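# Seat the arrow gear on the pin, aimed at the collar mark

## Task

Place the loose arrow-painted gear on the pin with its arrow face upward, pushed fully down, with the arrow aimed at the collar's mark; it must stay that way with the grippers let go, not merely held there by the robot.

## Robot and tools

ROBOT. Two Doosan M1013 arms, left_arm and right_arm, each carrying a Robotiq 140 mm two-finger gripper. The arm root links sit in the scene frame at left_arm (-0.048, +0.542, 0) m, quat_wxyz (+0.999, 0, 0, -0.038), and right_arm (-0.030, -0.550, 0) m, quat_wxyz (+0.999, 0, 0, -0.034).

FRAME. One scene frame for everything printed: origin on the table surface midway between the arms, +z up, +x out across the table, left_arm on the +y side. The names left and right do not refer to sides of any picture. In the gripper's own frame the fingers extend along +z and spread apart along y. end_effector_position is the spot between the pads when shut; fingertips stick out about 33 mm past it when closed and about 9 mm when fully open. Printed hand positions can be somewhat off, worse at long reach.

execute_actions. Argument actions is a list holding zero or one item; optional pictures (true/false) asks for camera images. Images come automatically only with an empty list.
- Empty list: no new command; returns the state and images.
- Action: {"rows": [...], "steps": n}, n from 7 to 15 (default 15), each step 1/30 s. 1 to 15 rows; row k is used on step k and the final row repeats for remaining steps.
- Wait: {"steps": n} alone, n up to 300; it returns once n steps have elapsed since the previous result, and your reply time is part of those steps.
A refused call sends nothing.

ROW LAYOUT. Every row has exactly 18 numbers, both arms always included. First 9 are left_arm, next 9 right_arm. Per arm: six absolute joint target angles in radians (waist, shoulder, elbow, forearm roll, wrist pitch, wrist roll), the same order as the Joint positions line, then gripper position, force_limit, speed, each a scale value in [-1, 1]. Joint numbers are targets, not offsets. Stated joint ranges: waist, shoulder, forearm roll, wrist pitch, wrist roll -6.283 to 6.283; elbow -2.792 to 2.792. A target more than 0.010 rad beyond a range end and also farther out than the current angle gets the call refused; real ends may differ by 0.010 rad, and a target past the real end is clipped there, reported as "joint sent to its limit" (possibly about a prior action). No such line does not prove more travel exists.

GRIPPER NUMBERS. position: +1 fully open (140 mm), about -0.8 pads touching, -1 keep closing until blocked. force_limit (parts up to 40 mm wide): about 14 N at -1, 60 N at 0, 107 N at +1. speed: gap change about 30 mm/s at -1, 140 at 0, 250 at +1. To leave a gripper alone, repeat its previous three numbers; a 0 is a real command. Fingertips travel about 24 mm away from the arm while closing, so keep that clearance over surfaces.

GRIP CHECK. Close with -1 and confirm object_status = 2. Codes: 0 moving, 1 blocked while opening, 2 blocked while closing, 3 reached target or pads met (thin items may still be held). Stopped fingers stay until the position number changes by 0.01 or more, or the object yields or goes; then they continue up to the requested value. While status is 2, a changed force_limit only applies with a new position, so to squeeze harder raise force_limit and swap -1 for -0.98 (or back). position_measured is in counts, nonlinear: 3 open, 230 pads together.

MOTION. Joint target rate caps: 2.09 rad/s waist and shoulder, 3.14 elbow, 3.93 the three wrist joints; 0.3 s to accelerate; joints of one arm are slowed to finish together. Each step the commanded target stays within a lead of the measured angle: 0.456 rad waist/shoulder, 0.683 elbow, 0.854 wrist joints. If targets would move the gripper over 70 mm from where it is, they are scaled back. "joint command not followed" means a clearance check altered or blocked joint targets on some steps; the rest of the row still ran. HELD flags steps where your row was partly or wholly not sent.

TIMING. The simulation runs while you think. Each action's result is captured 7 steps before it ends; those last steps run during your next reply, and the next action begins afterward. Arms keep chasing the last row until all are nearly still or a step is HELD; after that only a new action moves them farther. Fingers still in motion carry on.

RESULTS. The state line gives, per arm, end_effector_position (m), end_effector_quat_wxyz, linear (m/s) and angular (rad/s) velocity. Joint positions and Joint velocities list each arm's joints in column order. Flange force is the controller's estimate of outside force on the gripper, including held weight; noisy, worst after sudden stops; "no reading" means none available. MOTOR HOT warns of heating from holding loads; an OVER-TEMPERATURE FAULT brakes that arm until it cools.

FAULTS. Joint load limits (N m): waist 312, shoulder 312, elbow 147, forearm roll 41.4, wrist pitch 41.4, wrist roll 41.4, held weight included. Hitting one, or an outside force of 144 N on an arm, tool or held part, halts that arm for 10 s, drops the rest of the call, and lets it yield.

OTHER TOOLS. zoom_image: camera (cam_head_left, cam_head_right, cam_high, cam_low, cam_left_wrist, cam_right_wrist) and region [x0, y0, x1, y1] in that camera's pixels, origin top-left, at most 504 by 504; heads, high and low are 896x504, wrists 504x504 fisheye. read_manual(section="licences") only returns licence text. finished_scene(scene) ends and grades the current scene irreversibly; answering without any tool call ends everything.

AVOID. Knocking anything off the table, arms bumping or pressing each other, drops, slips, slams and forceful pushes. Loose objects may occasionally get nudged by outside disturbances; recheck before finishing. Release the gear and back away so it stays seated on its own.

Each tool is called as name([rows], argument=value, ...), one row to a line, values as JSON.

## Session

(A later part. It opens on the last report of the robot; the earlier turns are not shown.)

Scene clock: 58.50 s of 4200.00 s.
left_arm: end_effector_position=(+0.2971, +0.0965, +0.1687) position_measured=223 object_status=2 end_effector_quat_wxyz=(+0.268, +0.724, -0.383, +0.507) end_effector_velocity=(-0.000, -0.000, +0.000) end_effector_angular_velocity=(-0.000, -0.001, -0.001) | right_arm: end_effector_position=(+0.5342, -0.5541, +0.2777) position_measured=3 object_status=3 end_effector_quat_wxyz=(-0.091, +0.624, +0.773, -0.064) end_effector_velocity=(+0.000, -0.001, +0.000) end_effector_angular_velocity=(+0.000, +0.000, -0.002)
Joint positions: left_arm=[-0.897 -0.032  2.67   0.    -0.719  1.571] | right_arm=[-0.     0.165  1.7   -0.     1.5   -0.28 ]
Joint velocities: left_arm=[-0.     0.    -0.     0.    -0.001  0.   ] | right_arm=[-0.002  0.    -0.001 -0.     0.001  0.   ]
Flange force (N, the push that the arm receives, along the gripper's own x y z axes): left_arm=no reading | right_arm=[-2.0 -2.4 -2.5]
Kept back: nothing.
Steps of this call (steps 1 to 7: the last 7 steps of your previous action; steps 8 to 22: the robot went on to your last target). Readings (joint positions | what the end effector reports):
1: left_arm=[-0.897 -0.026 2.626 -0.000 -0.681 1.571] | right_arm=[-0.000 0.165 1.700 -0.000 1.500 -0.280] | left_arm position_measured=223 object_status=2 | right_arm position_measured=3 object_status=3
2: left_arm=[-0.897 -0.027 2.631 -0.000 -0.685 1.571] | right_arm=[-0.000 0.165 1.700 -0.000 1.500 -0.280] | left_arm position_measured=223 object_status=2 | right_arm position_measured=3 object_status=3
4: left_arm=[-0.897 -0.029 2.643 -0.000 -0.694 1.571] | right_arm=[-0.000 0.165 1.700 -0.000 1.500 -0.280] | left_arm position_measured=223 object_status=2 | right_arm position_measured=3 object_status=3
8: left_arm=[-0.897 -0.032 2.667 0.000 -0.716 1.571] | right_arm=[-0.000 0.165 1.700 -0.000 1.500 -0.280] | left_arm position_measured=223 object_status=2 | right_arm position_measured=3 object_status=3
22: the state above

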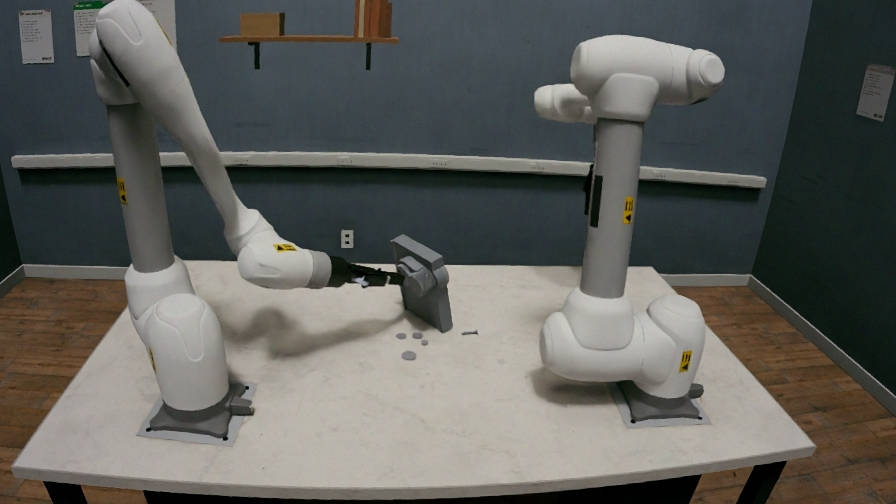

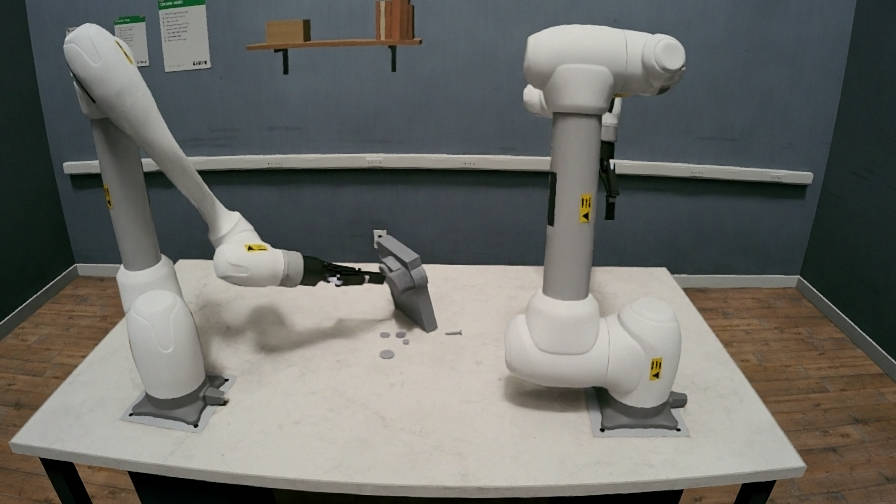

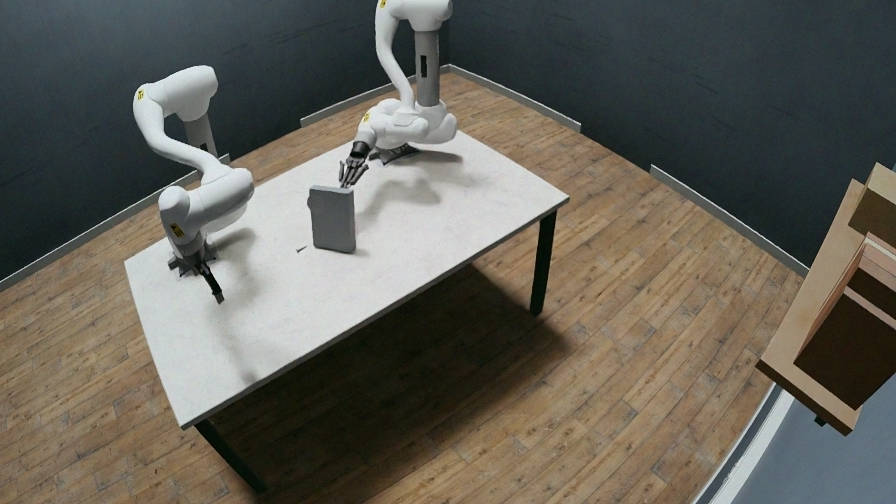

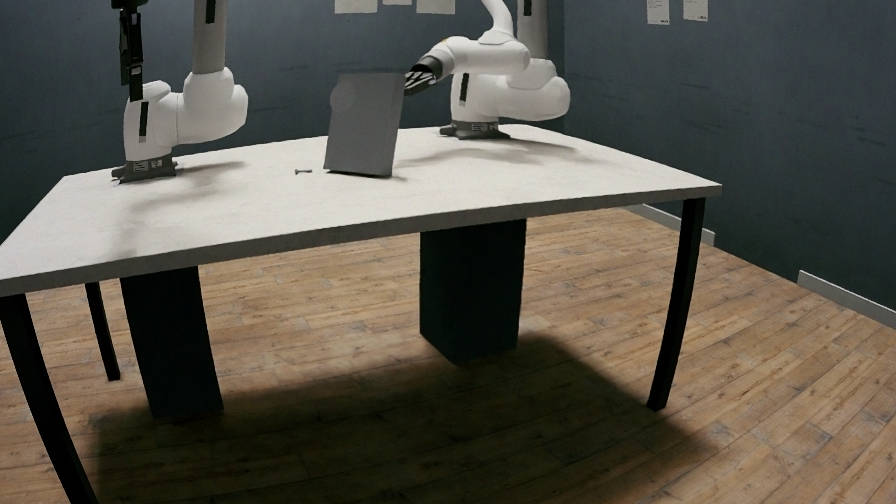

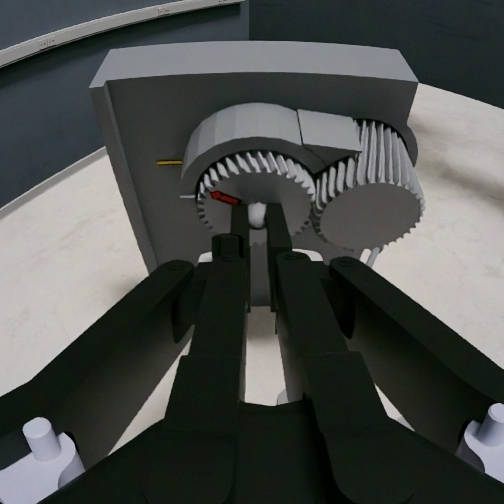

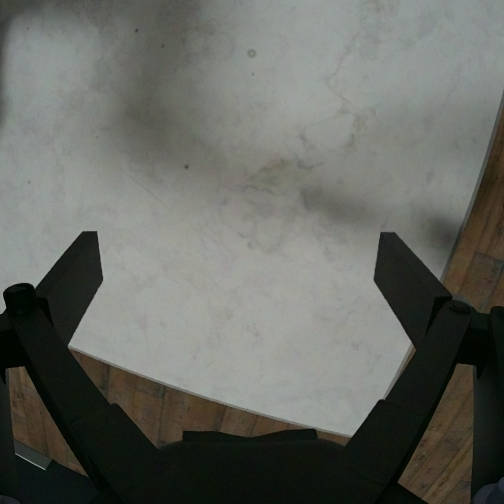

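execute_actions([
  {"rows":[[-0.8972,-0.0314,2.6642,0,-0.7129,1.5708,-1,0.5,-0.6,0,0.165,1.7,0,1.5,-0.28,1,0,0],[-0.8972,-0.0311,2.6584,0,-0.7074,1.5708,-1,0.5,-0.6,0,0.165,1.7,0,1.5,-0.28,1,0,0],[-0.8972,-0.0306,2.6525,0,-0.702,1.5708,-1,0.5,-0.6,0,0.165,1.7,0,1.5,-0.28,1,0,0],[-0.8972,-0.0299,2.6466,0,-0.6968,1.5708,-1,0.5,-0.6,0,0.165,1.7,0,1.5,-0.28,1,0,0],[-0.8972,-0.029,2.6408,0,-0.6919,1.5708,-1,0.5,-0.6,0,0.165,1.7,0,1.5,-0.28,1,0,0],[-0.8972,-0.0279,2.6349,0,-0.6871,1.5708,-1,0.5,-0.6,0,0.165,1.7,0,1.5,-0.28,1,0,0],[-0.8972,-0.0265,2.629,0,-0.6826,1.5708,-1,0.5,-0.6,0,0.165,1.7,0,1.5,-0.28,1,0,0],[-0.8972,-0.0249,2.6231,0,-0.6783,1.5708,-1,0.5,-0.6,0,0.165,1.7,0,1.5,-0.28,1,0,0],[-0.8972,-0.0231,2.6172,0,-0.6742,1.5708,-1,0.5,-0.6,0,0.165,1.7,0,1.5,-0.28,1,0,0],[-0.8972,-0.0211,2.6113,0,-0.6703,1.5708,-1,0.5,-0.6,0,0.165,1.7,0,1.5,-0.28,1,0,0],[-0.8972,-0.0189,2.6054,0,-0.6666,1.5708,-1,0.5,-0.6,0,0.165,1.7,0,1.5,-0.28,1,0,0],[-0.8972,-0.0165,2.5995,0,-0.6631,1.5708,-1,0.5,-0.6,0,0.165,1.7,0,1.5,-0.28,1,0,0],[-0.8972,-0.0139,2.5936,0,-0.6598,1.5708,-1,0.5,-0.6,0,0.165,1.7,0,1.5,-0.28,1,0,0],[-0.8972,-0.0125,2.5907,0,-0.6583,1.5708,-1,0.5,-0.6,0,0.165,1.7,0,1.5,-0.28,1,0,0],[-0.8972,-0.011,2.5877,0,-0.6568,1.5708,-1,0.5,-0.6,0,0.165,1.7,0,1.5,-0.28,1,0,0]]},
])

execute_actions([
  {"rows":[[-0.8972,-0.011,2.5877,0,-0.6568,1.5708,-1,0.5,-0.6,0,0.165,1.7,0,1.5,-0.28,1,0,0],[-0.8972,-0.011,2.5877,0,-0.6568,1.5708,-1,0.5,-0.6,0,0.165,1.7,0,1.5,-0.28,1,0,0],[-0.8972,-0.011,2.5877,0,-0.6568,1.5708,-1,0.5,-0.6,0,0.165,1.7,0,1.5,-0.28,1,0,0],[-0.8972,-0.011,2.5877,0,-0.6568,1.5708,-0.6,0.5,-0.6,0,0.165,1.7,0,1.5,-0.28,1,0,0],[-0.8972,-0.011,2.5877,0,-0.6568,1.5708,-0.6,0.5,-0.6,0,0.165,1.7,0,1.5,-0.28,1,0,0],[-0.8972,-0.011,2.5877,0,-0.6568,1.5708,-0.6,0.5,-0.6,0,0.165,1.7,0,1.5,-0.28,1,0,0],[-0.8972,-0.011,2.5877,0,-0.6568,1.5708,-0.6,0.5,-0.6,0,0.165,1.7,0,1.5,-0.28,1,0,0],[-0.8972,-0.011,2.5877,0,-0.6568,1.5708,-0.6,0.5,-0.6,0,0.165,1.7,0,1.5,-0.28,1,0,0],[-0.8972,-0.07,2.66,0,-0.67,1.5708,-0.6,0.5,-0.6,0,0.165,1.7,0,1.5,-0.28,1,0,0]]},
])

execute_actions([
  {"rows":[[-0.8972,0.3339,2.7004,0,-1.4635,-0.15,0.15,0,0,0,0.165,1.7,0,1.5,-0.28,1,0,0]]},
])

execute_actions([
  {"steps":28},
], pictures=true)

Scene clock: 59.63 s of 4200.00 s.
left_arm: end_effector_position=(+0.3079, +0.0811, +0.1779) position_measured=223 object_status=2 end_effector_quat_wxyz=(+0.268, +0.724, -0.383, +0.507) end_effector_velocity=(+0.050, -0.073, +0.038) end_effector_angular_velocity=(+0.001, +0.001, +0.001) | right_arm: end_effector_position=(+0.5342, -0.5541, +0.2777) position_measured=3 object_status=3 end_effector_quat_wxyz=(-0.091, +0.624, +0.773, -0.064) end_effector_velocity=(+0.000, -0.000, +0.000) end_effector_angular_velocity=(+0.000, -0.000, -0.000)
Joint positions: left_arm=[-0.897 -0.027  2.632 -0.    -0.685  1.571] | right_arm=[-0.     0.165  1.7    0.     1.5   -0.28 ]
Joint velocities: left_arm=[ 0.     0.041 -0.172 -0.002  0.132  0.   ] | right_arm=[-0. -0. -0.  0.  0. -0.]
Flange force (N, the push that the arm receives, along the gripper's own x y z axes): left_arm=no reading | right_arm=[-2.3 -4.1 -1.4]
Steps of this call (steps 1 to 15: the robot went on to your last target; steps 16 to 26: nothing new was sent; steps 27 to 34: the first 8 steps of this action). Readings (joint positions | what the end effector reports):
27: left_arm=[-0.897 -0.031 2.670 -0.000 -0.718 1.571] | right_arm=[-0.000 0.165 1.700 -0.000 1.500 -0.280] | left_arm position_measured=223 object_status=2 | right_arm position_measured=3 object_status=3
28: left_arm=[-0.897 -0.031 2.667 -0.000 -0.715 1.571] | right_arm=[-0.000 0.165 1.700 -0.000 1.500 -0.280] | left_arm position_measured=223 object_status=2 | right_arm position_measured=3 object_status=3
30: left_arm=[-0.897 -0.031 2.655 -0.000 -0.705 1.571] | right_arm=[-0.000 0.165 1.700 0.000 1.500 -0.280] | left_arm position_measured=223 object_status=2 | right_arm position_measured=3 object_status=3
34: the state above

Scene clock: 60.13 s of 4200.00 s.
left_arm: end_effector_position=(+0.3212, +0.0616, +0.1864) position_measured=209 object_status=0 end_effector_quat_wxyz=(+0.268, +0.724, -0.383, +0.507) end_effector_velocity=(-0.000, +0.000, +0.001) end_effector_angular_velocity=(-0.002, +0.000, +0.001) | right_arm: end_effector_position=(+0.5342, -0.5541, +0.2777) position_measured=3 object_status=3 end_effector_quat_wxyz=(-0.091, +0.624, +0.773, -0.064) end_effector_velocity=(+0.001, -0.001, -0.000) end_effector_angular_velocity=(-0.000, -0.002, -0.002)
Joint positions: left_arm=[-0.897 -0.011  2.588 -0.    -0.657  1.571] | right_arm=[-0.     0.165  1.7    0.     1.5   -0.28 ]
Joint velocities: left_arm=[-0.001 -0.002  0.    -0.002  0.    -0.   ] | right_arm=[-0.002 -0.    -0.     0.    -0.002  0.   ]
Flange force (N, the push that the arm receives, along the gripper's own x y z axes): left_arm=[-6.5 19.5 3.8] | right_arm=[-1.6 0.7 -2.7]
Steps of this call (steps 1 to 7: the last 7 steps of your previous action; steps 8 to 15: the first 8 steps of this action). Readings (joint positions | what the end effector reports):
8: left_arm=[-0.897 -0.012 2.589 -0.000 -0.657 1.571] | right_arm=[-0.000 0.165 1.700 -0.000 1.500 -0.280] | left_arm position_measured=223 object_status=2 | right_arm position_measured=3 object_status=3
9: left_arm=[-0.897 -0.011 2.588 -0.000 -0.657 1.571] | right_arm=[-0.000 0.165 1.700 -0.000 1.500 -0.280] | left_arm position_measured=223 object_status=2 | right_arm position_measured=3 object_status=3
11: left_arm=[-0.897 -0.011 2.588 -0.000 -0.657 1.571] | right_arm=[-0.000 0.165 1.700 0.000 1.500 -0.280] | left_arm position_measured=223 object_status=0 | right_arm position_measured=3 object_status=3
15: the state above

Scene clock: 60.63 s of 4200.00 s.
left_arm: end_effector_position=(+0.3109, +0.0765, +0.1800) position_measured=155 object_status=0 end_effector_quat_wxyz=(+0.390, +0.740, -0.234, +0.496) end_effector_velocity=(+0.073, -0.111, -0.007) end_effector_angular_velocity=(-2.575, +1.805, +0.609) | right_arm: end_effector_position=(+0.5342, -0.5541, +0.2777) position_measured=3 object_status=3 end_effector_quat_wxyz=(-0.091, +0.624, +0.773, -0.064) end_effector_velocity=(-0.000, +0.001, +0.000) end_effector_angular_velocity=(-0.000, +0.001, +0.001)
Joint positions: left_arm=[-0.897  0.098  2.677  0.    -0.998  1.21 ] | right_arm=[-0.     0.165  1.7    0.     1.5   -0.28 ]
Joint velocities: left_arm=[-0.003  1.315  0.13  -0.    -2.558 -3.004] | right_arm=[ 0.001  0.    -0.001 -0.     0.001  0.   ]
Flange force (N, the push that the arm receives, along the gripper's own x y z axes): left_arm=[-9.8 25.9 1.6] | right_arm=[0.2 -4.6 -1.7]
Steps of this call (steps 1 to 7: the last 7 steps of your previous action; steps 8 to 15: the first 8 steps of this action). Readings (joint positions | what the end effector reports):
8: left_arm=[-0.897 -0.070 2.660 0.000 -0.670 1.570] | right_arm=[-0.000 0.165 1.700 -0.000 1.500 -0.280] | left_arm position_measured=205 object_status=0 | right_arm position_measured=3 object_status=3
9: left_arm=[-0.897 -0.066 2.660 0.000 -0.679 1.562] | right_arm=[-0.000 0.165 1.700 0.000 1.500 -0.280] | left_arm position_measured=201 object_status=0 | right_arm position_measured=3 object_status=3
11: left_arm=[-0.897 -0.038 2.663 0.000 -0.734 1.502] | right_arm=[-0.000 0.165 1.700 0.000 1.500 -0.280] | left_arm position_measured=186 object_status=0 | right_arm position_measured=3 object_status=3
15: the state above

Scene clock: 61.57 s of 4200.00 s.
left_arm: end_effector_position=(+0.3158, +0.0691, +0.1825) position_measured=110 object_status=3 end_effector_quat_wxyz=(+0.689, +0.658, +0.258, +0.157) end_effector_velocity=(-0.000, +0.000, +0.000) end_effector_angular_velocity=(-0.001, -0.001, -0.000) | right_arm: end_effector_position=(+0.5342, -0.5541, +0.2777) position_measured=3 object_status=3 end_effector_quat_wxyz=(-0.091, +0.624, +0.773, -0.064) end_effector_velocity=(-0.001, -0.000, -0.001) end_effector_angular_velocity=(+0.000, +0.002, -0.001)
Joint positions: left_arm=[-0.897  0.334  2.7    0.    -1.463 -0.15 ] | right_arm=[-0.     0.165  1.7   -0.     1.5   -0.28 ]
Joint velocities: left_arm=[ 0.     0.     0.     0.001 -0.002  0.   ] | right_arm=[-0.001  0.     0.002  0.     0.001 -0.   ]
Flange force (N, the push that the arm receives, along the gripper's own x y z axes): left_arm=[-13.8 -12.1 1.4] | right_arm=[-1.9 -2.0 -1.9]
Kept back: nothing.
Steps of this call (steps 1 to 7: the last 7 steps of your previous action; steps 8 to 28: the robot went on to your last target). Readings (joint positions | what the end effector reports):
1: left_arm=[-0.897 0.141 2.681 0.000 -1.082 1.101] | right_arm=[-0.000 0.165 1.700 0.000 1.500 -0.280] | left_arm position_measured=148 object_status=0 | right_arm position_measured=3 object_status=3
2: left_arm=[-0.897 0.178 2.685 0.000 -1.155 0.977] | right_arm=[-0.000 0.165 1.700 -0.000 1.500 -0.280] | left_arm position_measured=140 object_status=0 | right_arm position_measured=3 object_status=3
4: left_arm=[-0.897 0.235 2.690 0.000 -1.268 0.720] | right_arm=[-0.000 0.165 1.700 0.000 1.500 -0.280] | left_arm position_measured=125 object_status=0 | right_arm position_measured=3 object_status=3
8: left_arm=[-0.897 0.297 2.697 0.000 -1.391 0.232] | right_arm=[-0.000 0.165 1.700 -0.000 1.500 -0.280] | left_arm position_measured=110 object_status=0 | right_arm position_measured=3 object_status=3
28: the state above

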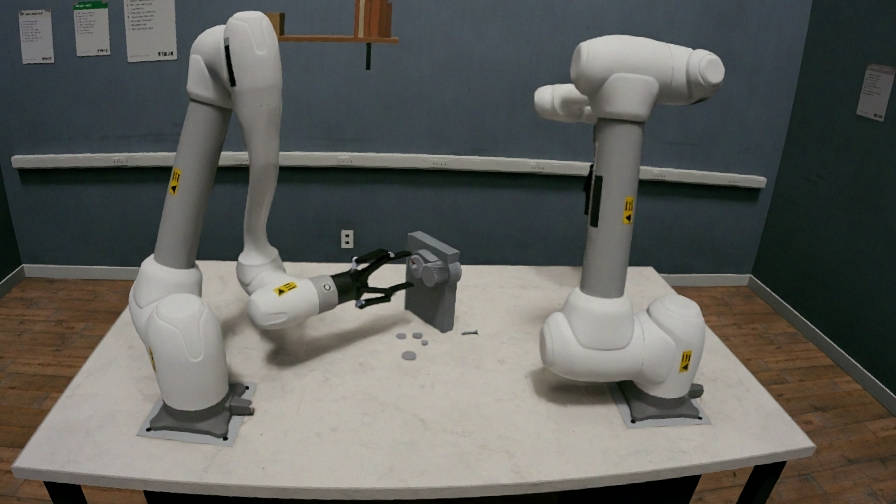

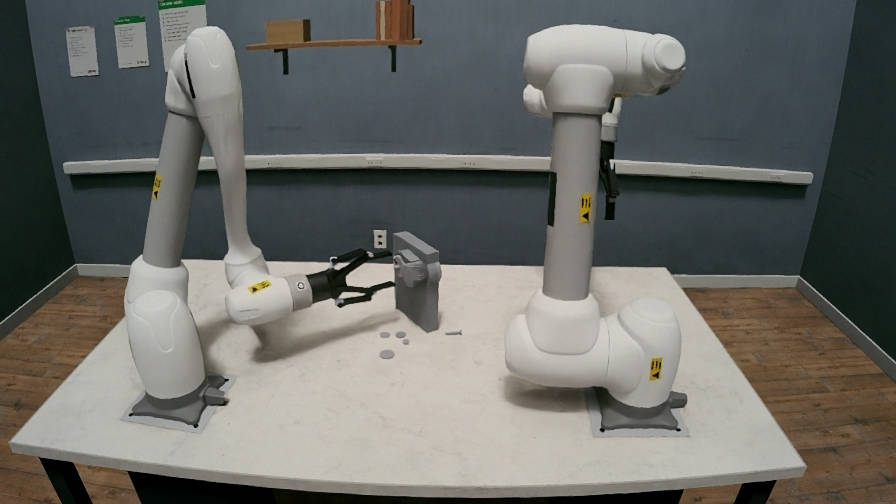

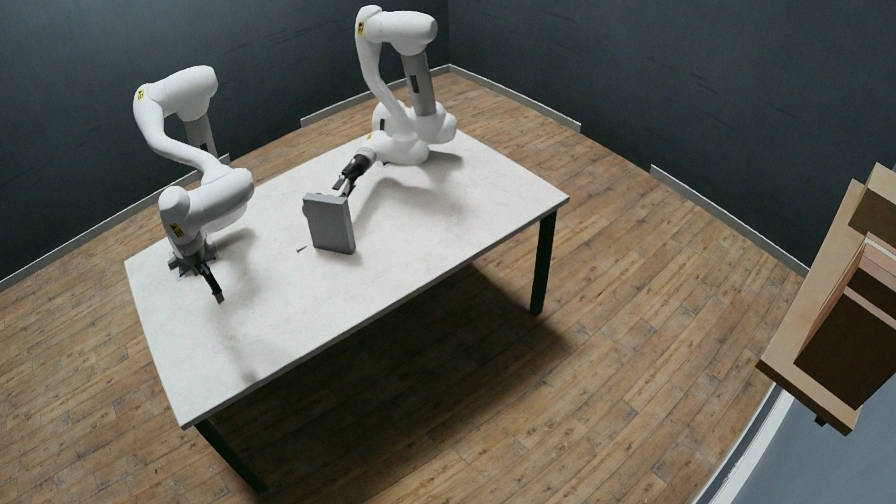

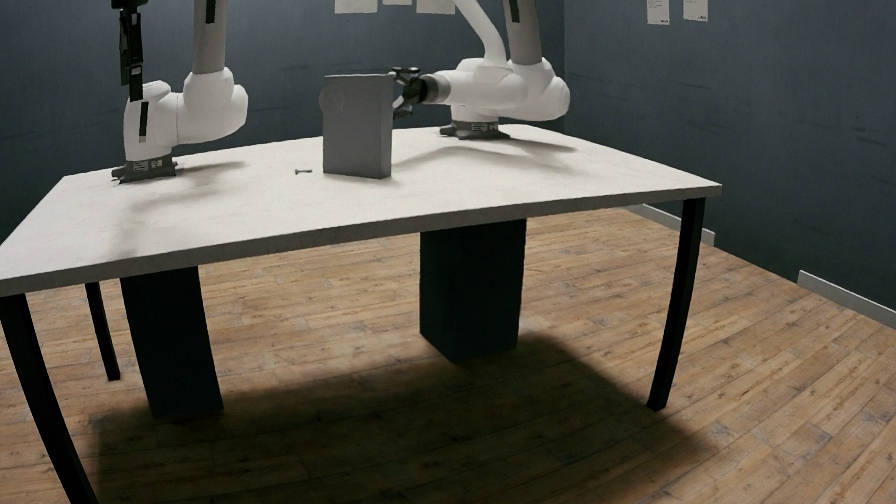

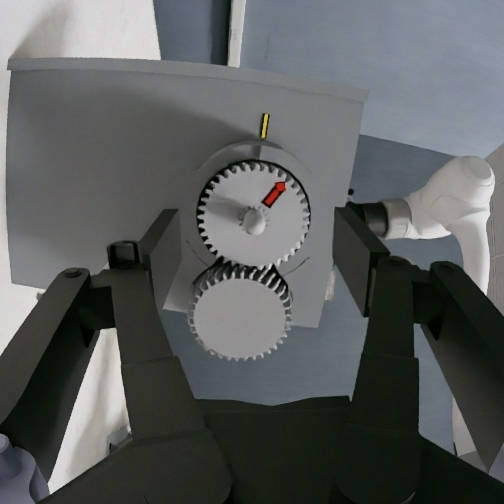

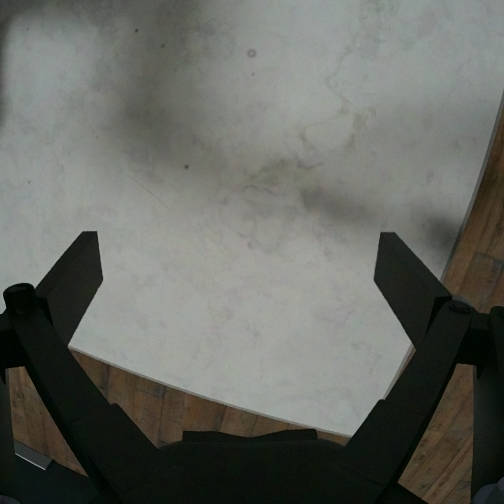

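execute_actions([
  {"rows":[[-0.8972,0.3491,2.6535,0,-1.4318,-0.15,0.05,-0.2,-0.6,0,0.165,1.7,0,1.5,-0.28,1,0,0]]},
])

execute_actions([
  {"steps":8},
], pictures=true)

Scene clock: 62.10 s of 4200.00 s.
left_arm: end_effector_position=(+0.3308, +0.0473, +0.1815) position_measured=123 object_status=0 end_effector_quat_wxyz=(+0.689, +0.658, +0.258, +0.157) end_effector_velocity=(-0.001, +0.000, -0.002) end_effector_angular_velocity=(+0.004, +0.002, -0.002) | right_arm: end_effector_position=(+0.5342, -0.5541, +0.2777) position_measured=3 object_status=3 end_effector_quat_wxyz=(-0.091, +0.624, +0.773, -0.064) end_effector_velocity=(-0.000, -0.001, -0.001) end_effector_angular_velocity=(-0.000, -0.001, -0.001)
Joint positions: left_arm=[-0.897  0.349  2.653 -0.    -1.432 -0.15 ] | right_arm=[-0.     0.165  1.7   -0.     1.5   -0.28 ]
Joint velocities: left_arm=[-0.     0.     0.001  0.001  0.003  0.   ] | right_arm=[-0.001  0.     0.001 -0.    -0.002 -0.   ]
Flange force (N, the push that the arm receives, along the gripper's own x y z axes): left_arm=[-14.6 -11.7 2.7] | right_arm=[-1.9 -1.7 -1.8]
Steps of this call (steps 1 to 8: the robot went on to your last target; steps 9 to 16: the first 8 steps of this action). Readings (joint positions | what the end effector reports):
9: left_arm=[-0.897 0.334 2.700 0.000 -1.463 -0.150] | right_arm=[-0.000 0.165 1.700 0.000 1.500 -0.280] | left_arm position_measured=110 object_status=0 | right_arm position_measured=3 object_status=3
10: left_arm=[-0.897 0.336 2.694 -0.000 -1.459 -0.150] | right_arm=[-0.000 0.165 1.700 0.000 1.500 -0.280] | left_arm position_measured=112 object_status=0 | right_arm position_measured=3 object_status=3
12: left_arm=[-0.897 0.347 2.660 -0.000 -1.437 -0.150] | right_arm=[-0.000 0.165 1.700 0.000 1.500 -0.280] | left_arm position_measured=120 object_status=0 | right_arm position_measured=3 object_status=3
16: the state above

Scene clock: 62.37 s of 4200.00 s.
left_arm: end_effector_position=(+0.3307, +0.0472, +0.1815) position_measured=123 object_status=3 end_effector_quat_wxyz=(+0.689, +0.658, +0.258, +0.157) end_effector_velocity=(+0.001, +0.000, +0.001) end_effector_angular_velocity=(-0.002, -0.001, +0.002) | right_arm: end_effector_position=(+0.5342, -0.5541, +0.2777) position_measured=3 object_status=3 end_effector_quat_wxyz=(-0.091, +0.624, +0.773, -0.064) end_effector_velocity=(-0.000, +0.001, +0.000) end_effector_angular_velocity=(+0.000, +0.001, +0.002)
Joint positions: left_arm=[-0.897  0.349  2.653 -0.    -1.432 -0.15 ] | right_arm=[-0.     0.165  1.7   -0.     1.5   -0.28 ]
Joint velocities: left_arm=[ 0.    -0.001 -0.    -0.002 -0.001  0.   ] | right_arm=[ 0.002  0.    -0.001  0.     0.001 -0.   ]
Flange force (N, the push that the arm receives, along the gripper's own x y z axes): left_arm=[-15.1 -9.8 1.4] | right_arm=[-0.6 -1.6 -1.7]
Kept back: nothing.
Steps of this call (steps 1 to 7: the last 7 steps of your previous action; step 8: the robot went on to your last target). Readings (joint positions | what the end effector reports):
1: left_arm=[-0.897 0.349 2.653 -0.000 -1.432 -0.150] | right_arm=[-0.000 0.165 1.700 0.000 1.500 -0.280] | left_arm position_measured=123 object_status=0 | right_arm position_measured=3 object_status=3
2: left_arm=[-0.897 0.349 2.653 -0.000 -1.432 -0.150] | right_arm=[-0.000 0.165 1.700 0.000 1.500 -0.280] | left_arm position_measured=123 object_status=0 | right_arm position_measured=3 object_status=3
4: left_arm=[-0.897 0.349 2.653 -0.000 -1.432 -0.150] | right_arm=[-0.000 0.165 1.700 -0.000 1.500 -0.280] | left_arm position_measured=123 object_status=0 | right_arm position_measured=3 object_status=3
8: the state above

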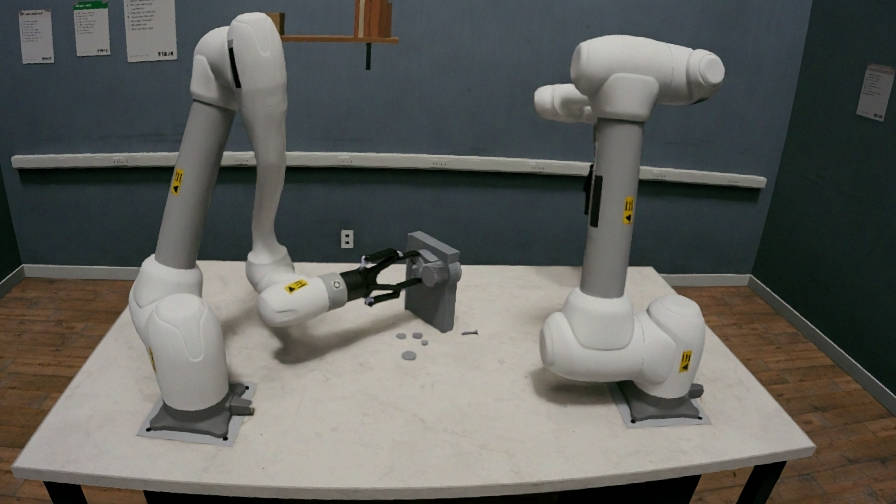

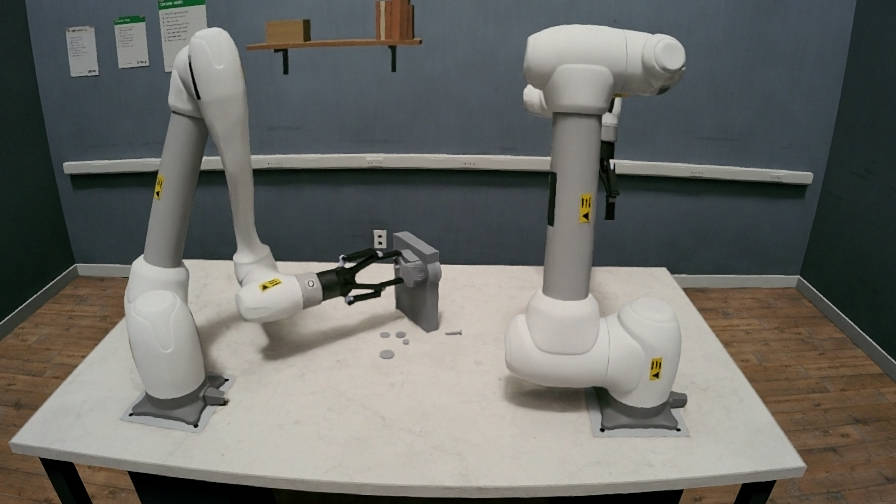

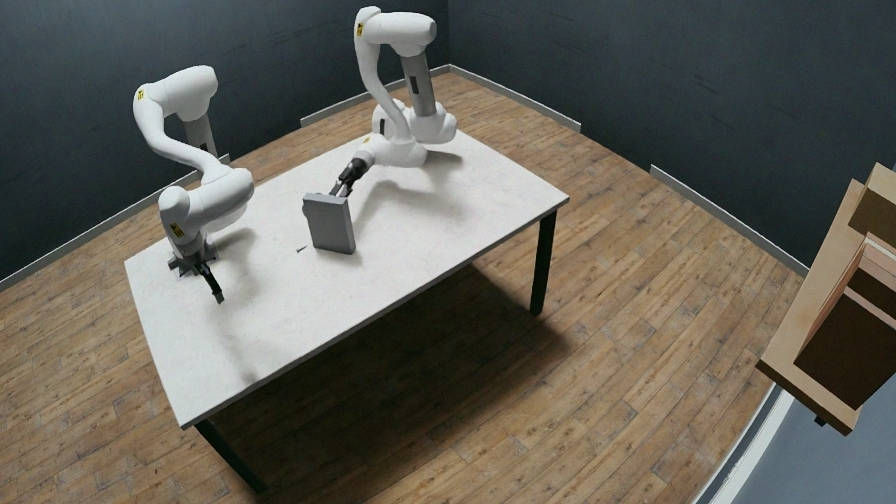

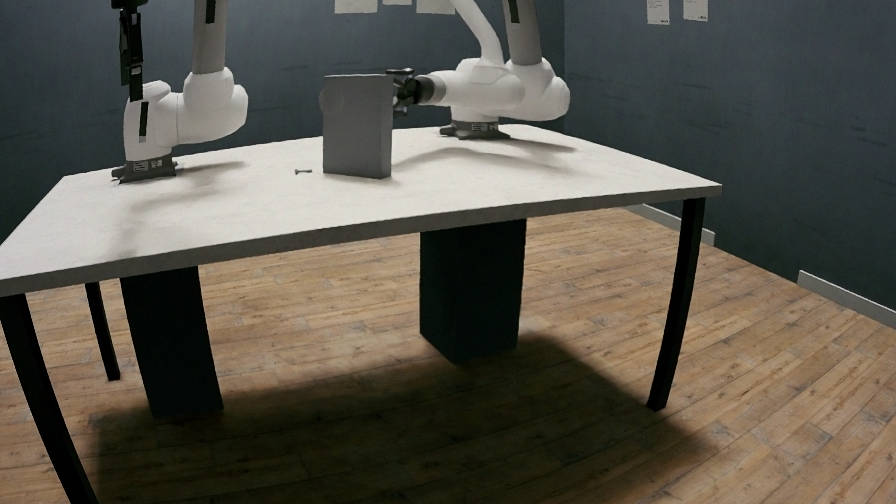

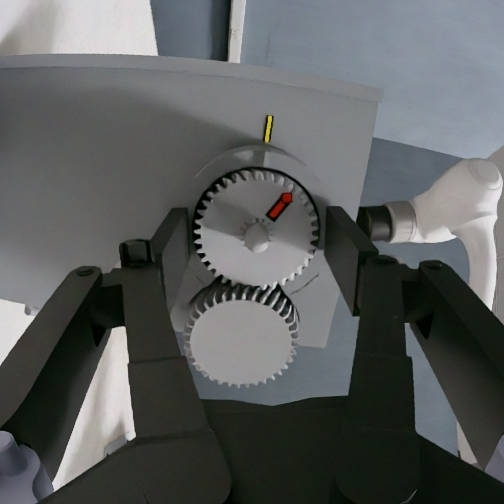

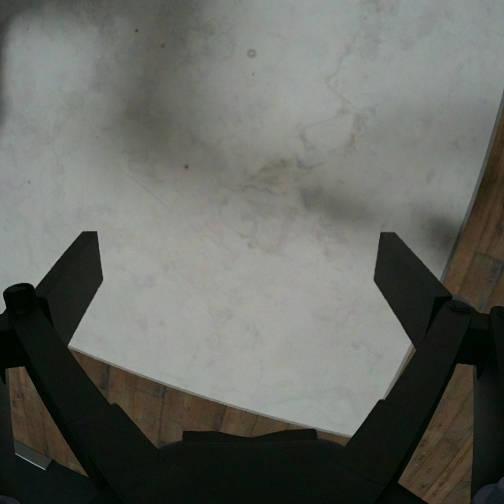

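execute_actions([
  {"rows":[[-0.8972,0.3509,2.6464,0,-1.4265,-0.15,0.05,-0.2,-0.6,0,0.165,1.7,0,1.5,-0.28,1,0,0]]},
])

execute_actions([
  {"rows":[[-0.8972,0.3509,2.6464,0,-1.4265,-0.15,-1,-0.2,-0.6,0,0.165,1.7,0,1.5,-0.28,1,0,0]]},
], pictures=true)

Scene clock: 62.87 s of 4200.00 s.
left_arm: end_effector_position=(+0.3330, +0.0440, +0.1815) position_measured=123 object_status=3 end_effector_quat_wxyz=(+0.689, +0.658, +0.258, +0.157) end_effector_velocity=(+0.000, +0.001, +0.000) end_effector_angular_velocity=(-0.000, -0.000, +0.001) | right_arm: end_effector_position=(+0.5342, -0.5541, +0.2777) position_measured=3 object_status=3 end_effector_quat_wxyz=(-0.091, +0.624, +0.773, -0.064) end_effector_velocity=(-0.000, -0.001, +0.000) end_effector_angular_velocity=(+0.000, -0.000, -0.001)
Joint positions: left_arm=[-0.897  0.351  2.646  0.    -1.426 -0.15 ] | right_arm=[-0.     0.165  1.7    0.     1.5   -0.28 ]
Joint velocities: left_arm=[ 0.001 -0.001  0.001 -0.001 -0.001  0.   ] | right_arm=[-0.001 -0.     0.     0.     0.    -0.   ]
Flange force (N, the push that the arm receives, along the gripper's own x y z axes): left_arm=[-14.7 -6.3 -33.0] | right_arm=[-0.7 -2.9 -1.6]
Steps of this call (steps 1 to 7: the robot went on to your last target; steps 8 to 15: the first 8 steps of this action). Readings (joint positions | what the end effector reports):
8: left_arm=[-0.897 0.349 2.653 -0.000 -1.432 -0.150] | right_arm=[-0.000 0.165 1.700 -0.000 1.500 -0.280] | left_arm position_measured=123 object_status=3 | right_arm position_measured=3 object_status=3
9: left_arm=[-0.897 0.350 2.650 0.000 -1.429 -0.150] | right_arm=[-0.000 0.165 1.700 0.000 1.500 -0.280] | left_arm position_measured=123 object_status=3 | right_arm position_measured=3 object_status=3
11: left_arm=[-0.897 0.351 2.646 0.000 -1.427 -0.150] | right_arm=[-0.000 0.165 1.700 -0.000 1.500 -0.280] | left_arm position_measured=123 object_status=3 | right_arm position_measured=3 object_status=3
15: the state above

Scene clock: 63.37 s of 4200.00 s.
left_arm: end_effector_position=(+0.3330, +0.0440, +0.1818) position_measured=139 object_status=0 end_effector_quat_wxyz=(+0.690, +0.658, +0.258, +0.157) end_effector_velocity=(+0.001, +0.001, -0.001) end_effector_angular_velocity=(-0.000, +0.001, +0.003) | right_arm: end_effector_position=(+0.5342, -0.5541, +0.2777) position_measured=3 object_status=3 end_effector_quat_wxyz=(-0.091, +0.624, +0.773, -0.064) end_effector_velocity=(-0.000, -0.000, -0.000) end_effector_angular_velocity=(-0.000, +0.000, -0.000)
Joint positions: left_arm=[-0.897  0.351  2.646  0.    -1.427 -0.15 ] | right_arm=[-0.     0.165  1.7   -0.     1.5   -0.28 ]
Joint velocities: left_arm=[ 0.001  0.001 -0.    -0.002 -0.001 -0.001] | right_arm=[-0.  0.  0. -0.  0.  0.]
Flange force (N, the push that the arm receives, along the gripper's own x y z axes): left_arm=[-14.1 25.3 -36.4] | right_arm=[0.6 -2.2 -2.5]
Steps of this call (steps 1 to 7: the last 7 steps of your previous action; steps 8 to 15: the first 8 steps of this action). Readings (joint positions | what the end effector reports):
8: left_arm=[-0.897 0.351 2.646 0.000 -1.426 -0.150] | right_arm=[-0.000 0.165 1.700 -0.000 1.500 -0.280] | left_arm position_measured=123 object_status=0 | right_arm position_measured=3 object_status=3
9: left_arm=[-0.897 0.351 2.646 0.000 -1.426 -0.150] | right_arm=[-0.000 0.165 1.700 -0.000 1.500 -0.280] | left_arm position_measured=124 object_status=0 | right_arm position_measured=3 object_status=3
11: left_arm=[-0.897 0.351 2.646 0.000 -1.427 -0.150] | right_arm=[-0.000 0.165 1.700 0.000 1.500 -0.280] | left_arm position_measured=132 object_status=0 | right_arm position_measured=3 object_status=3
15: the state above

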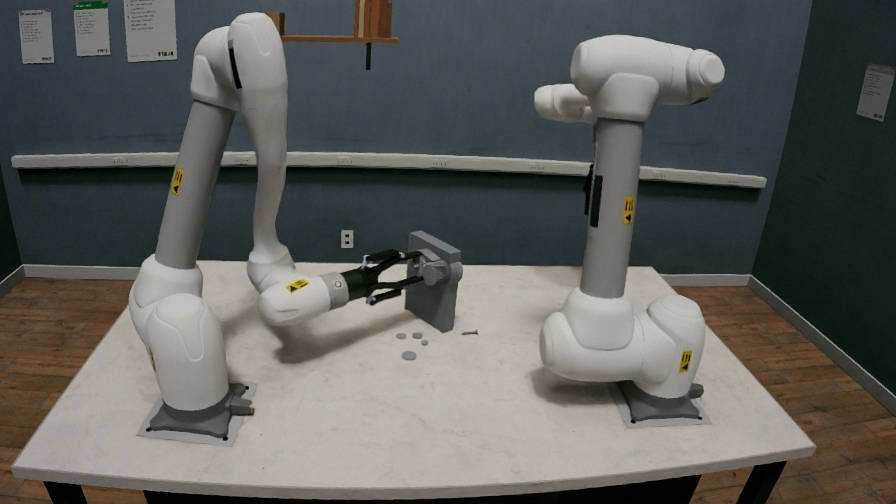

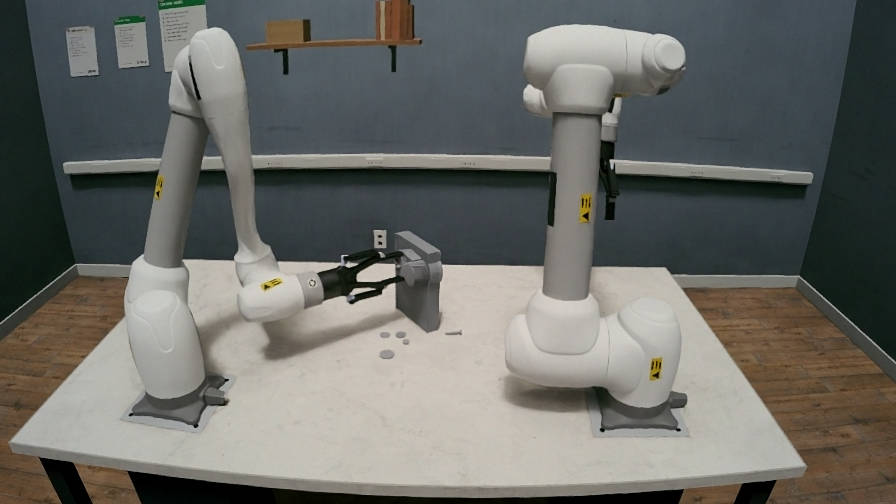

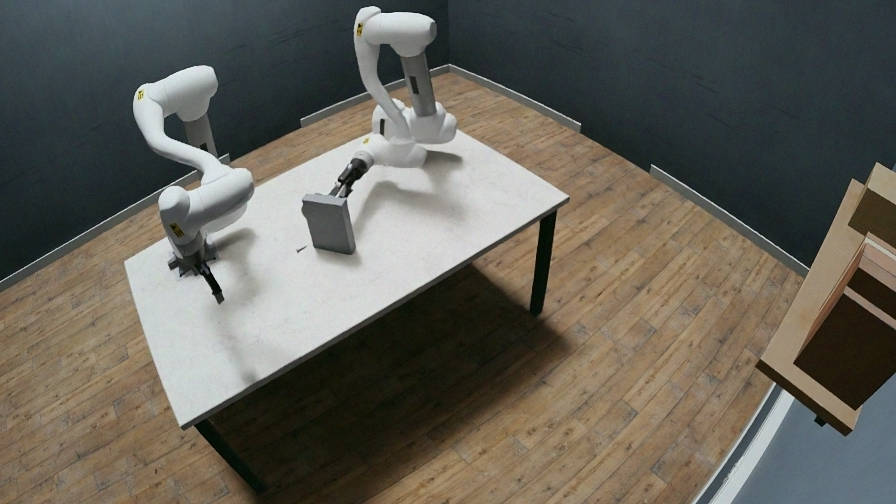

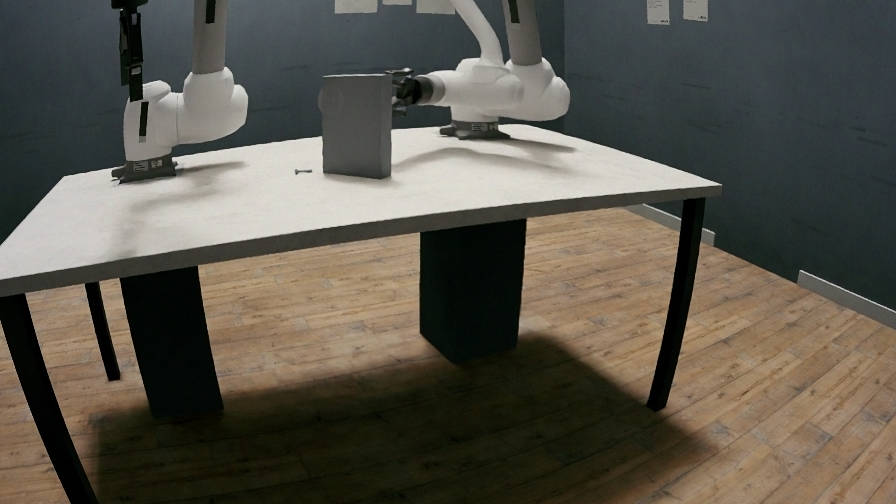

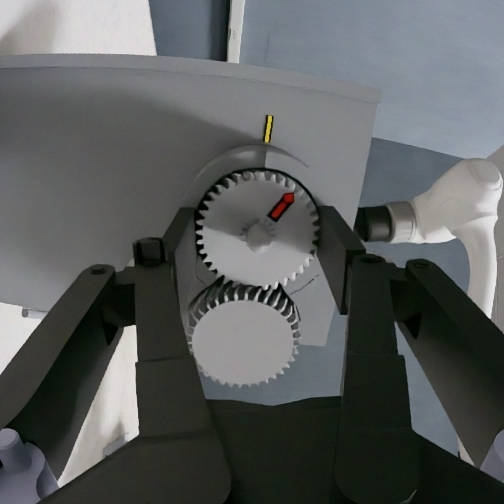

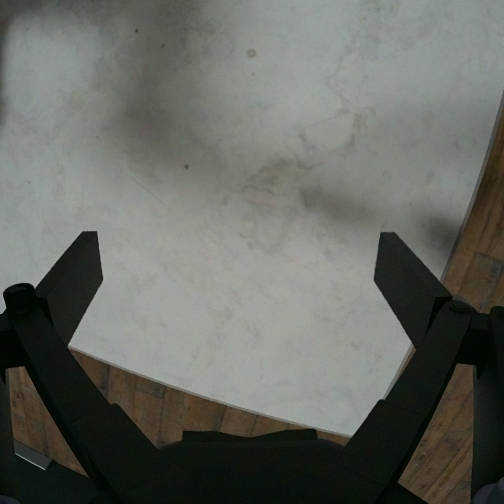

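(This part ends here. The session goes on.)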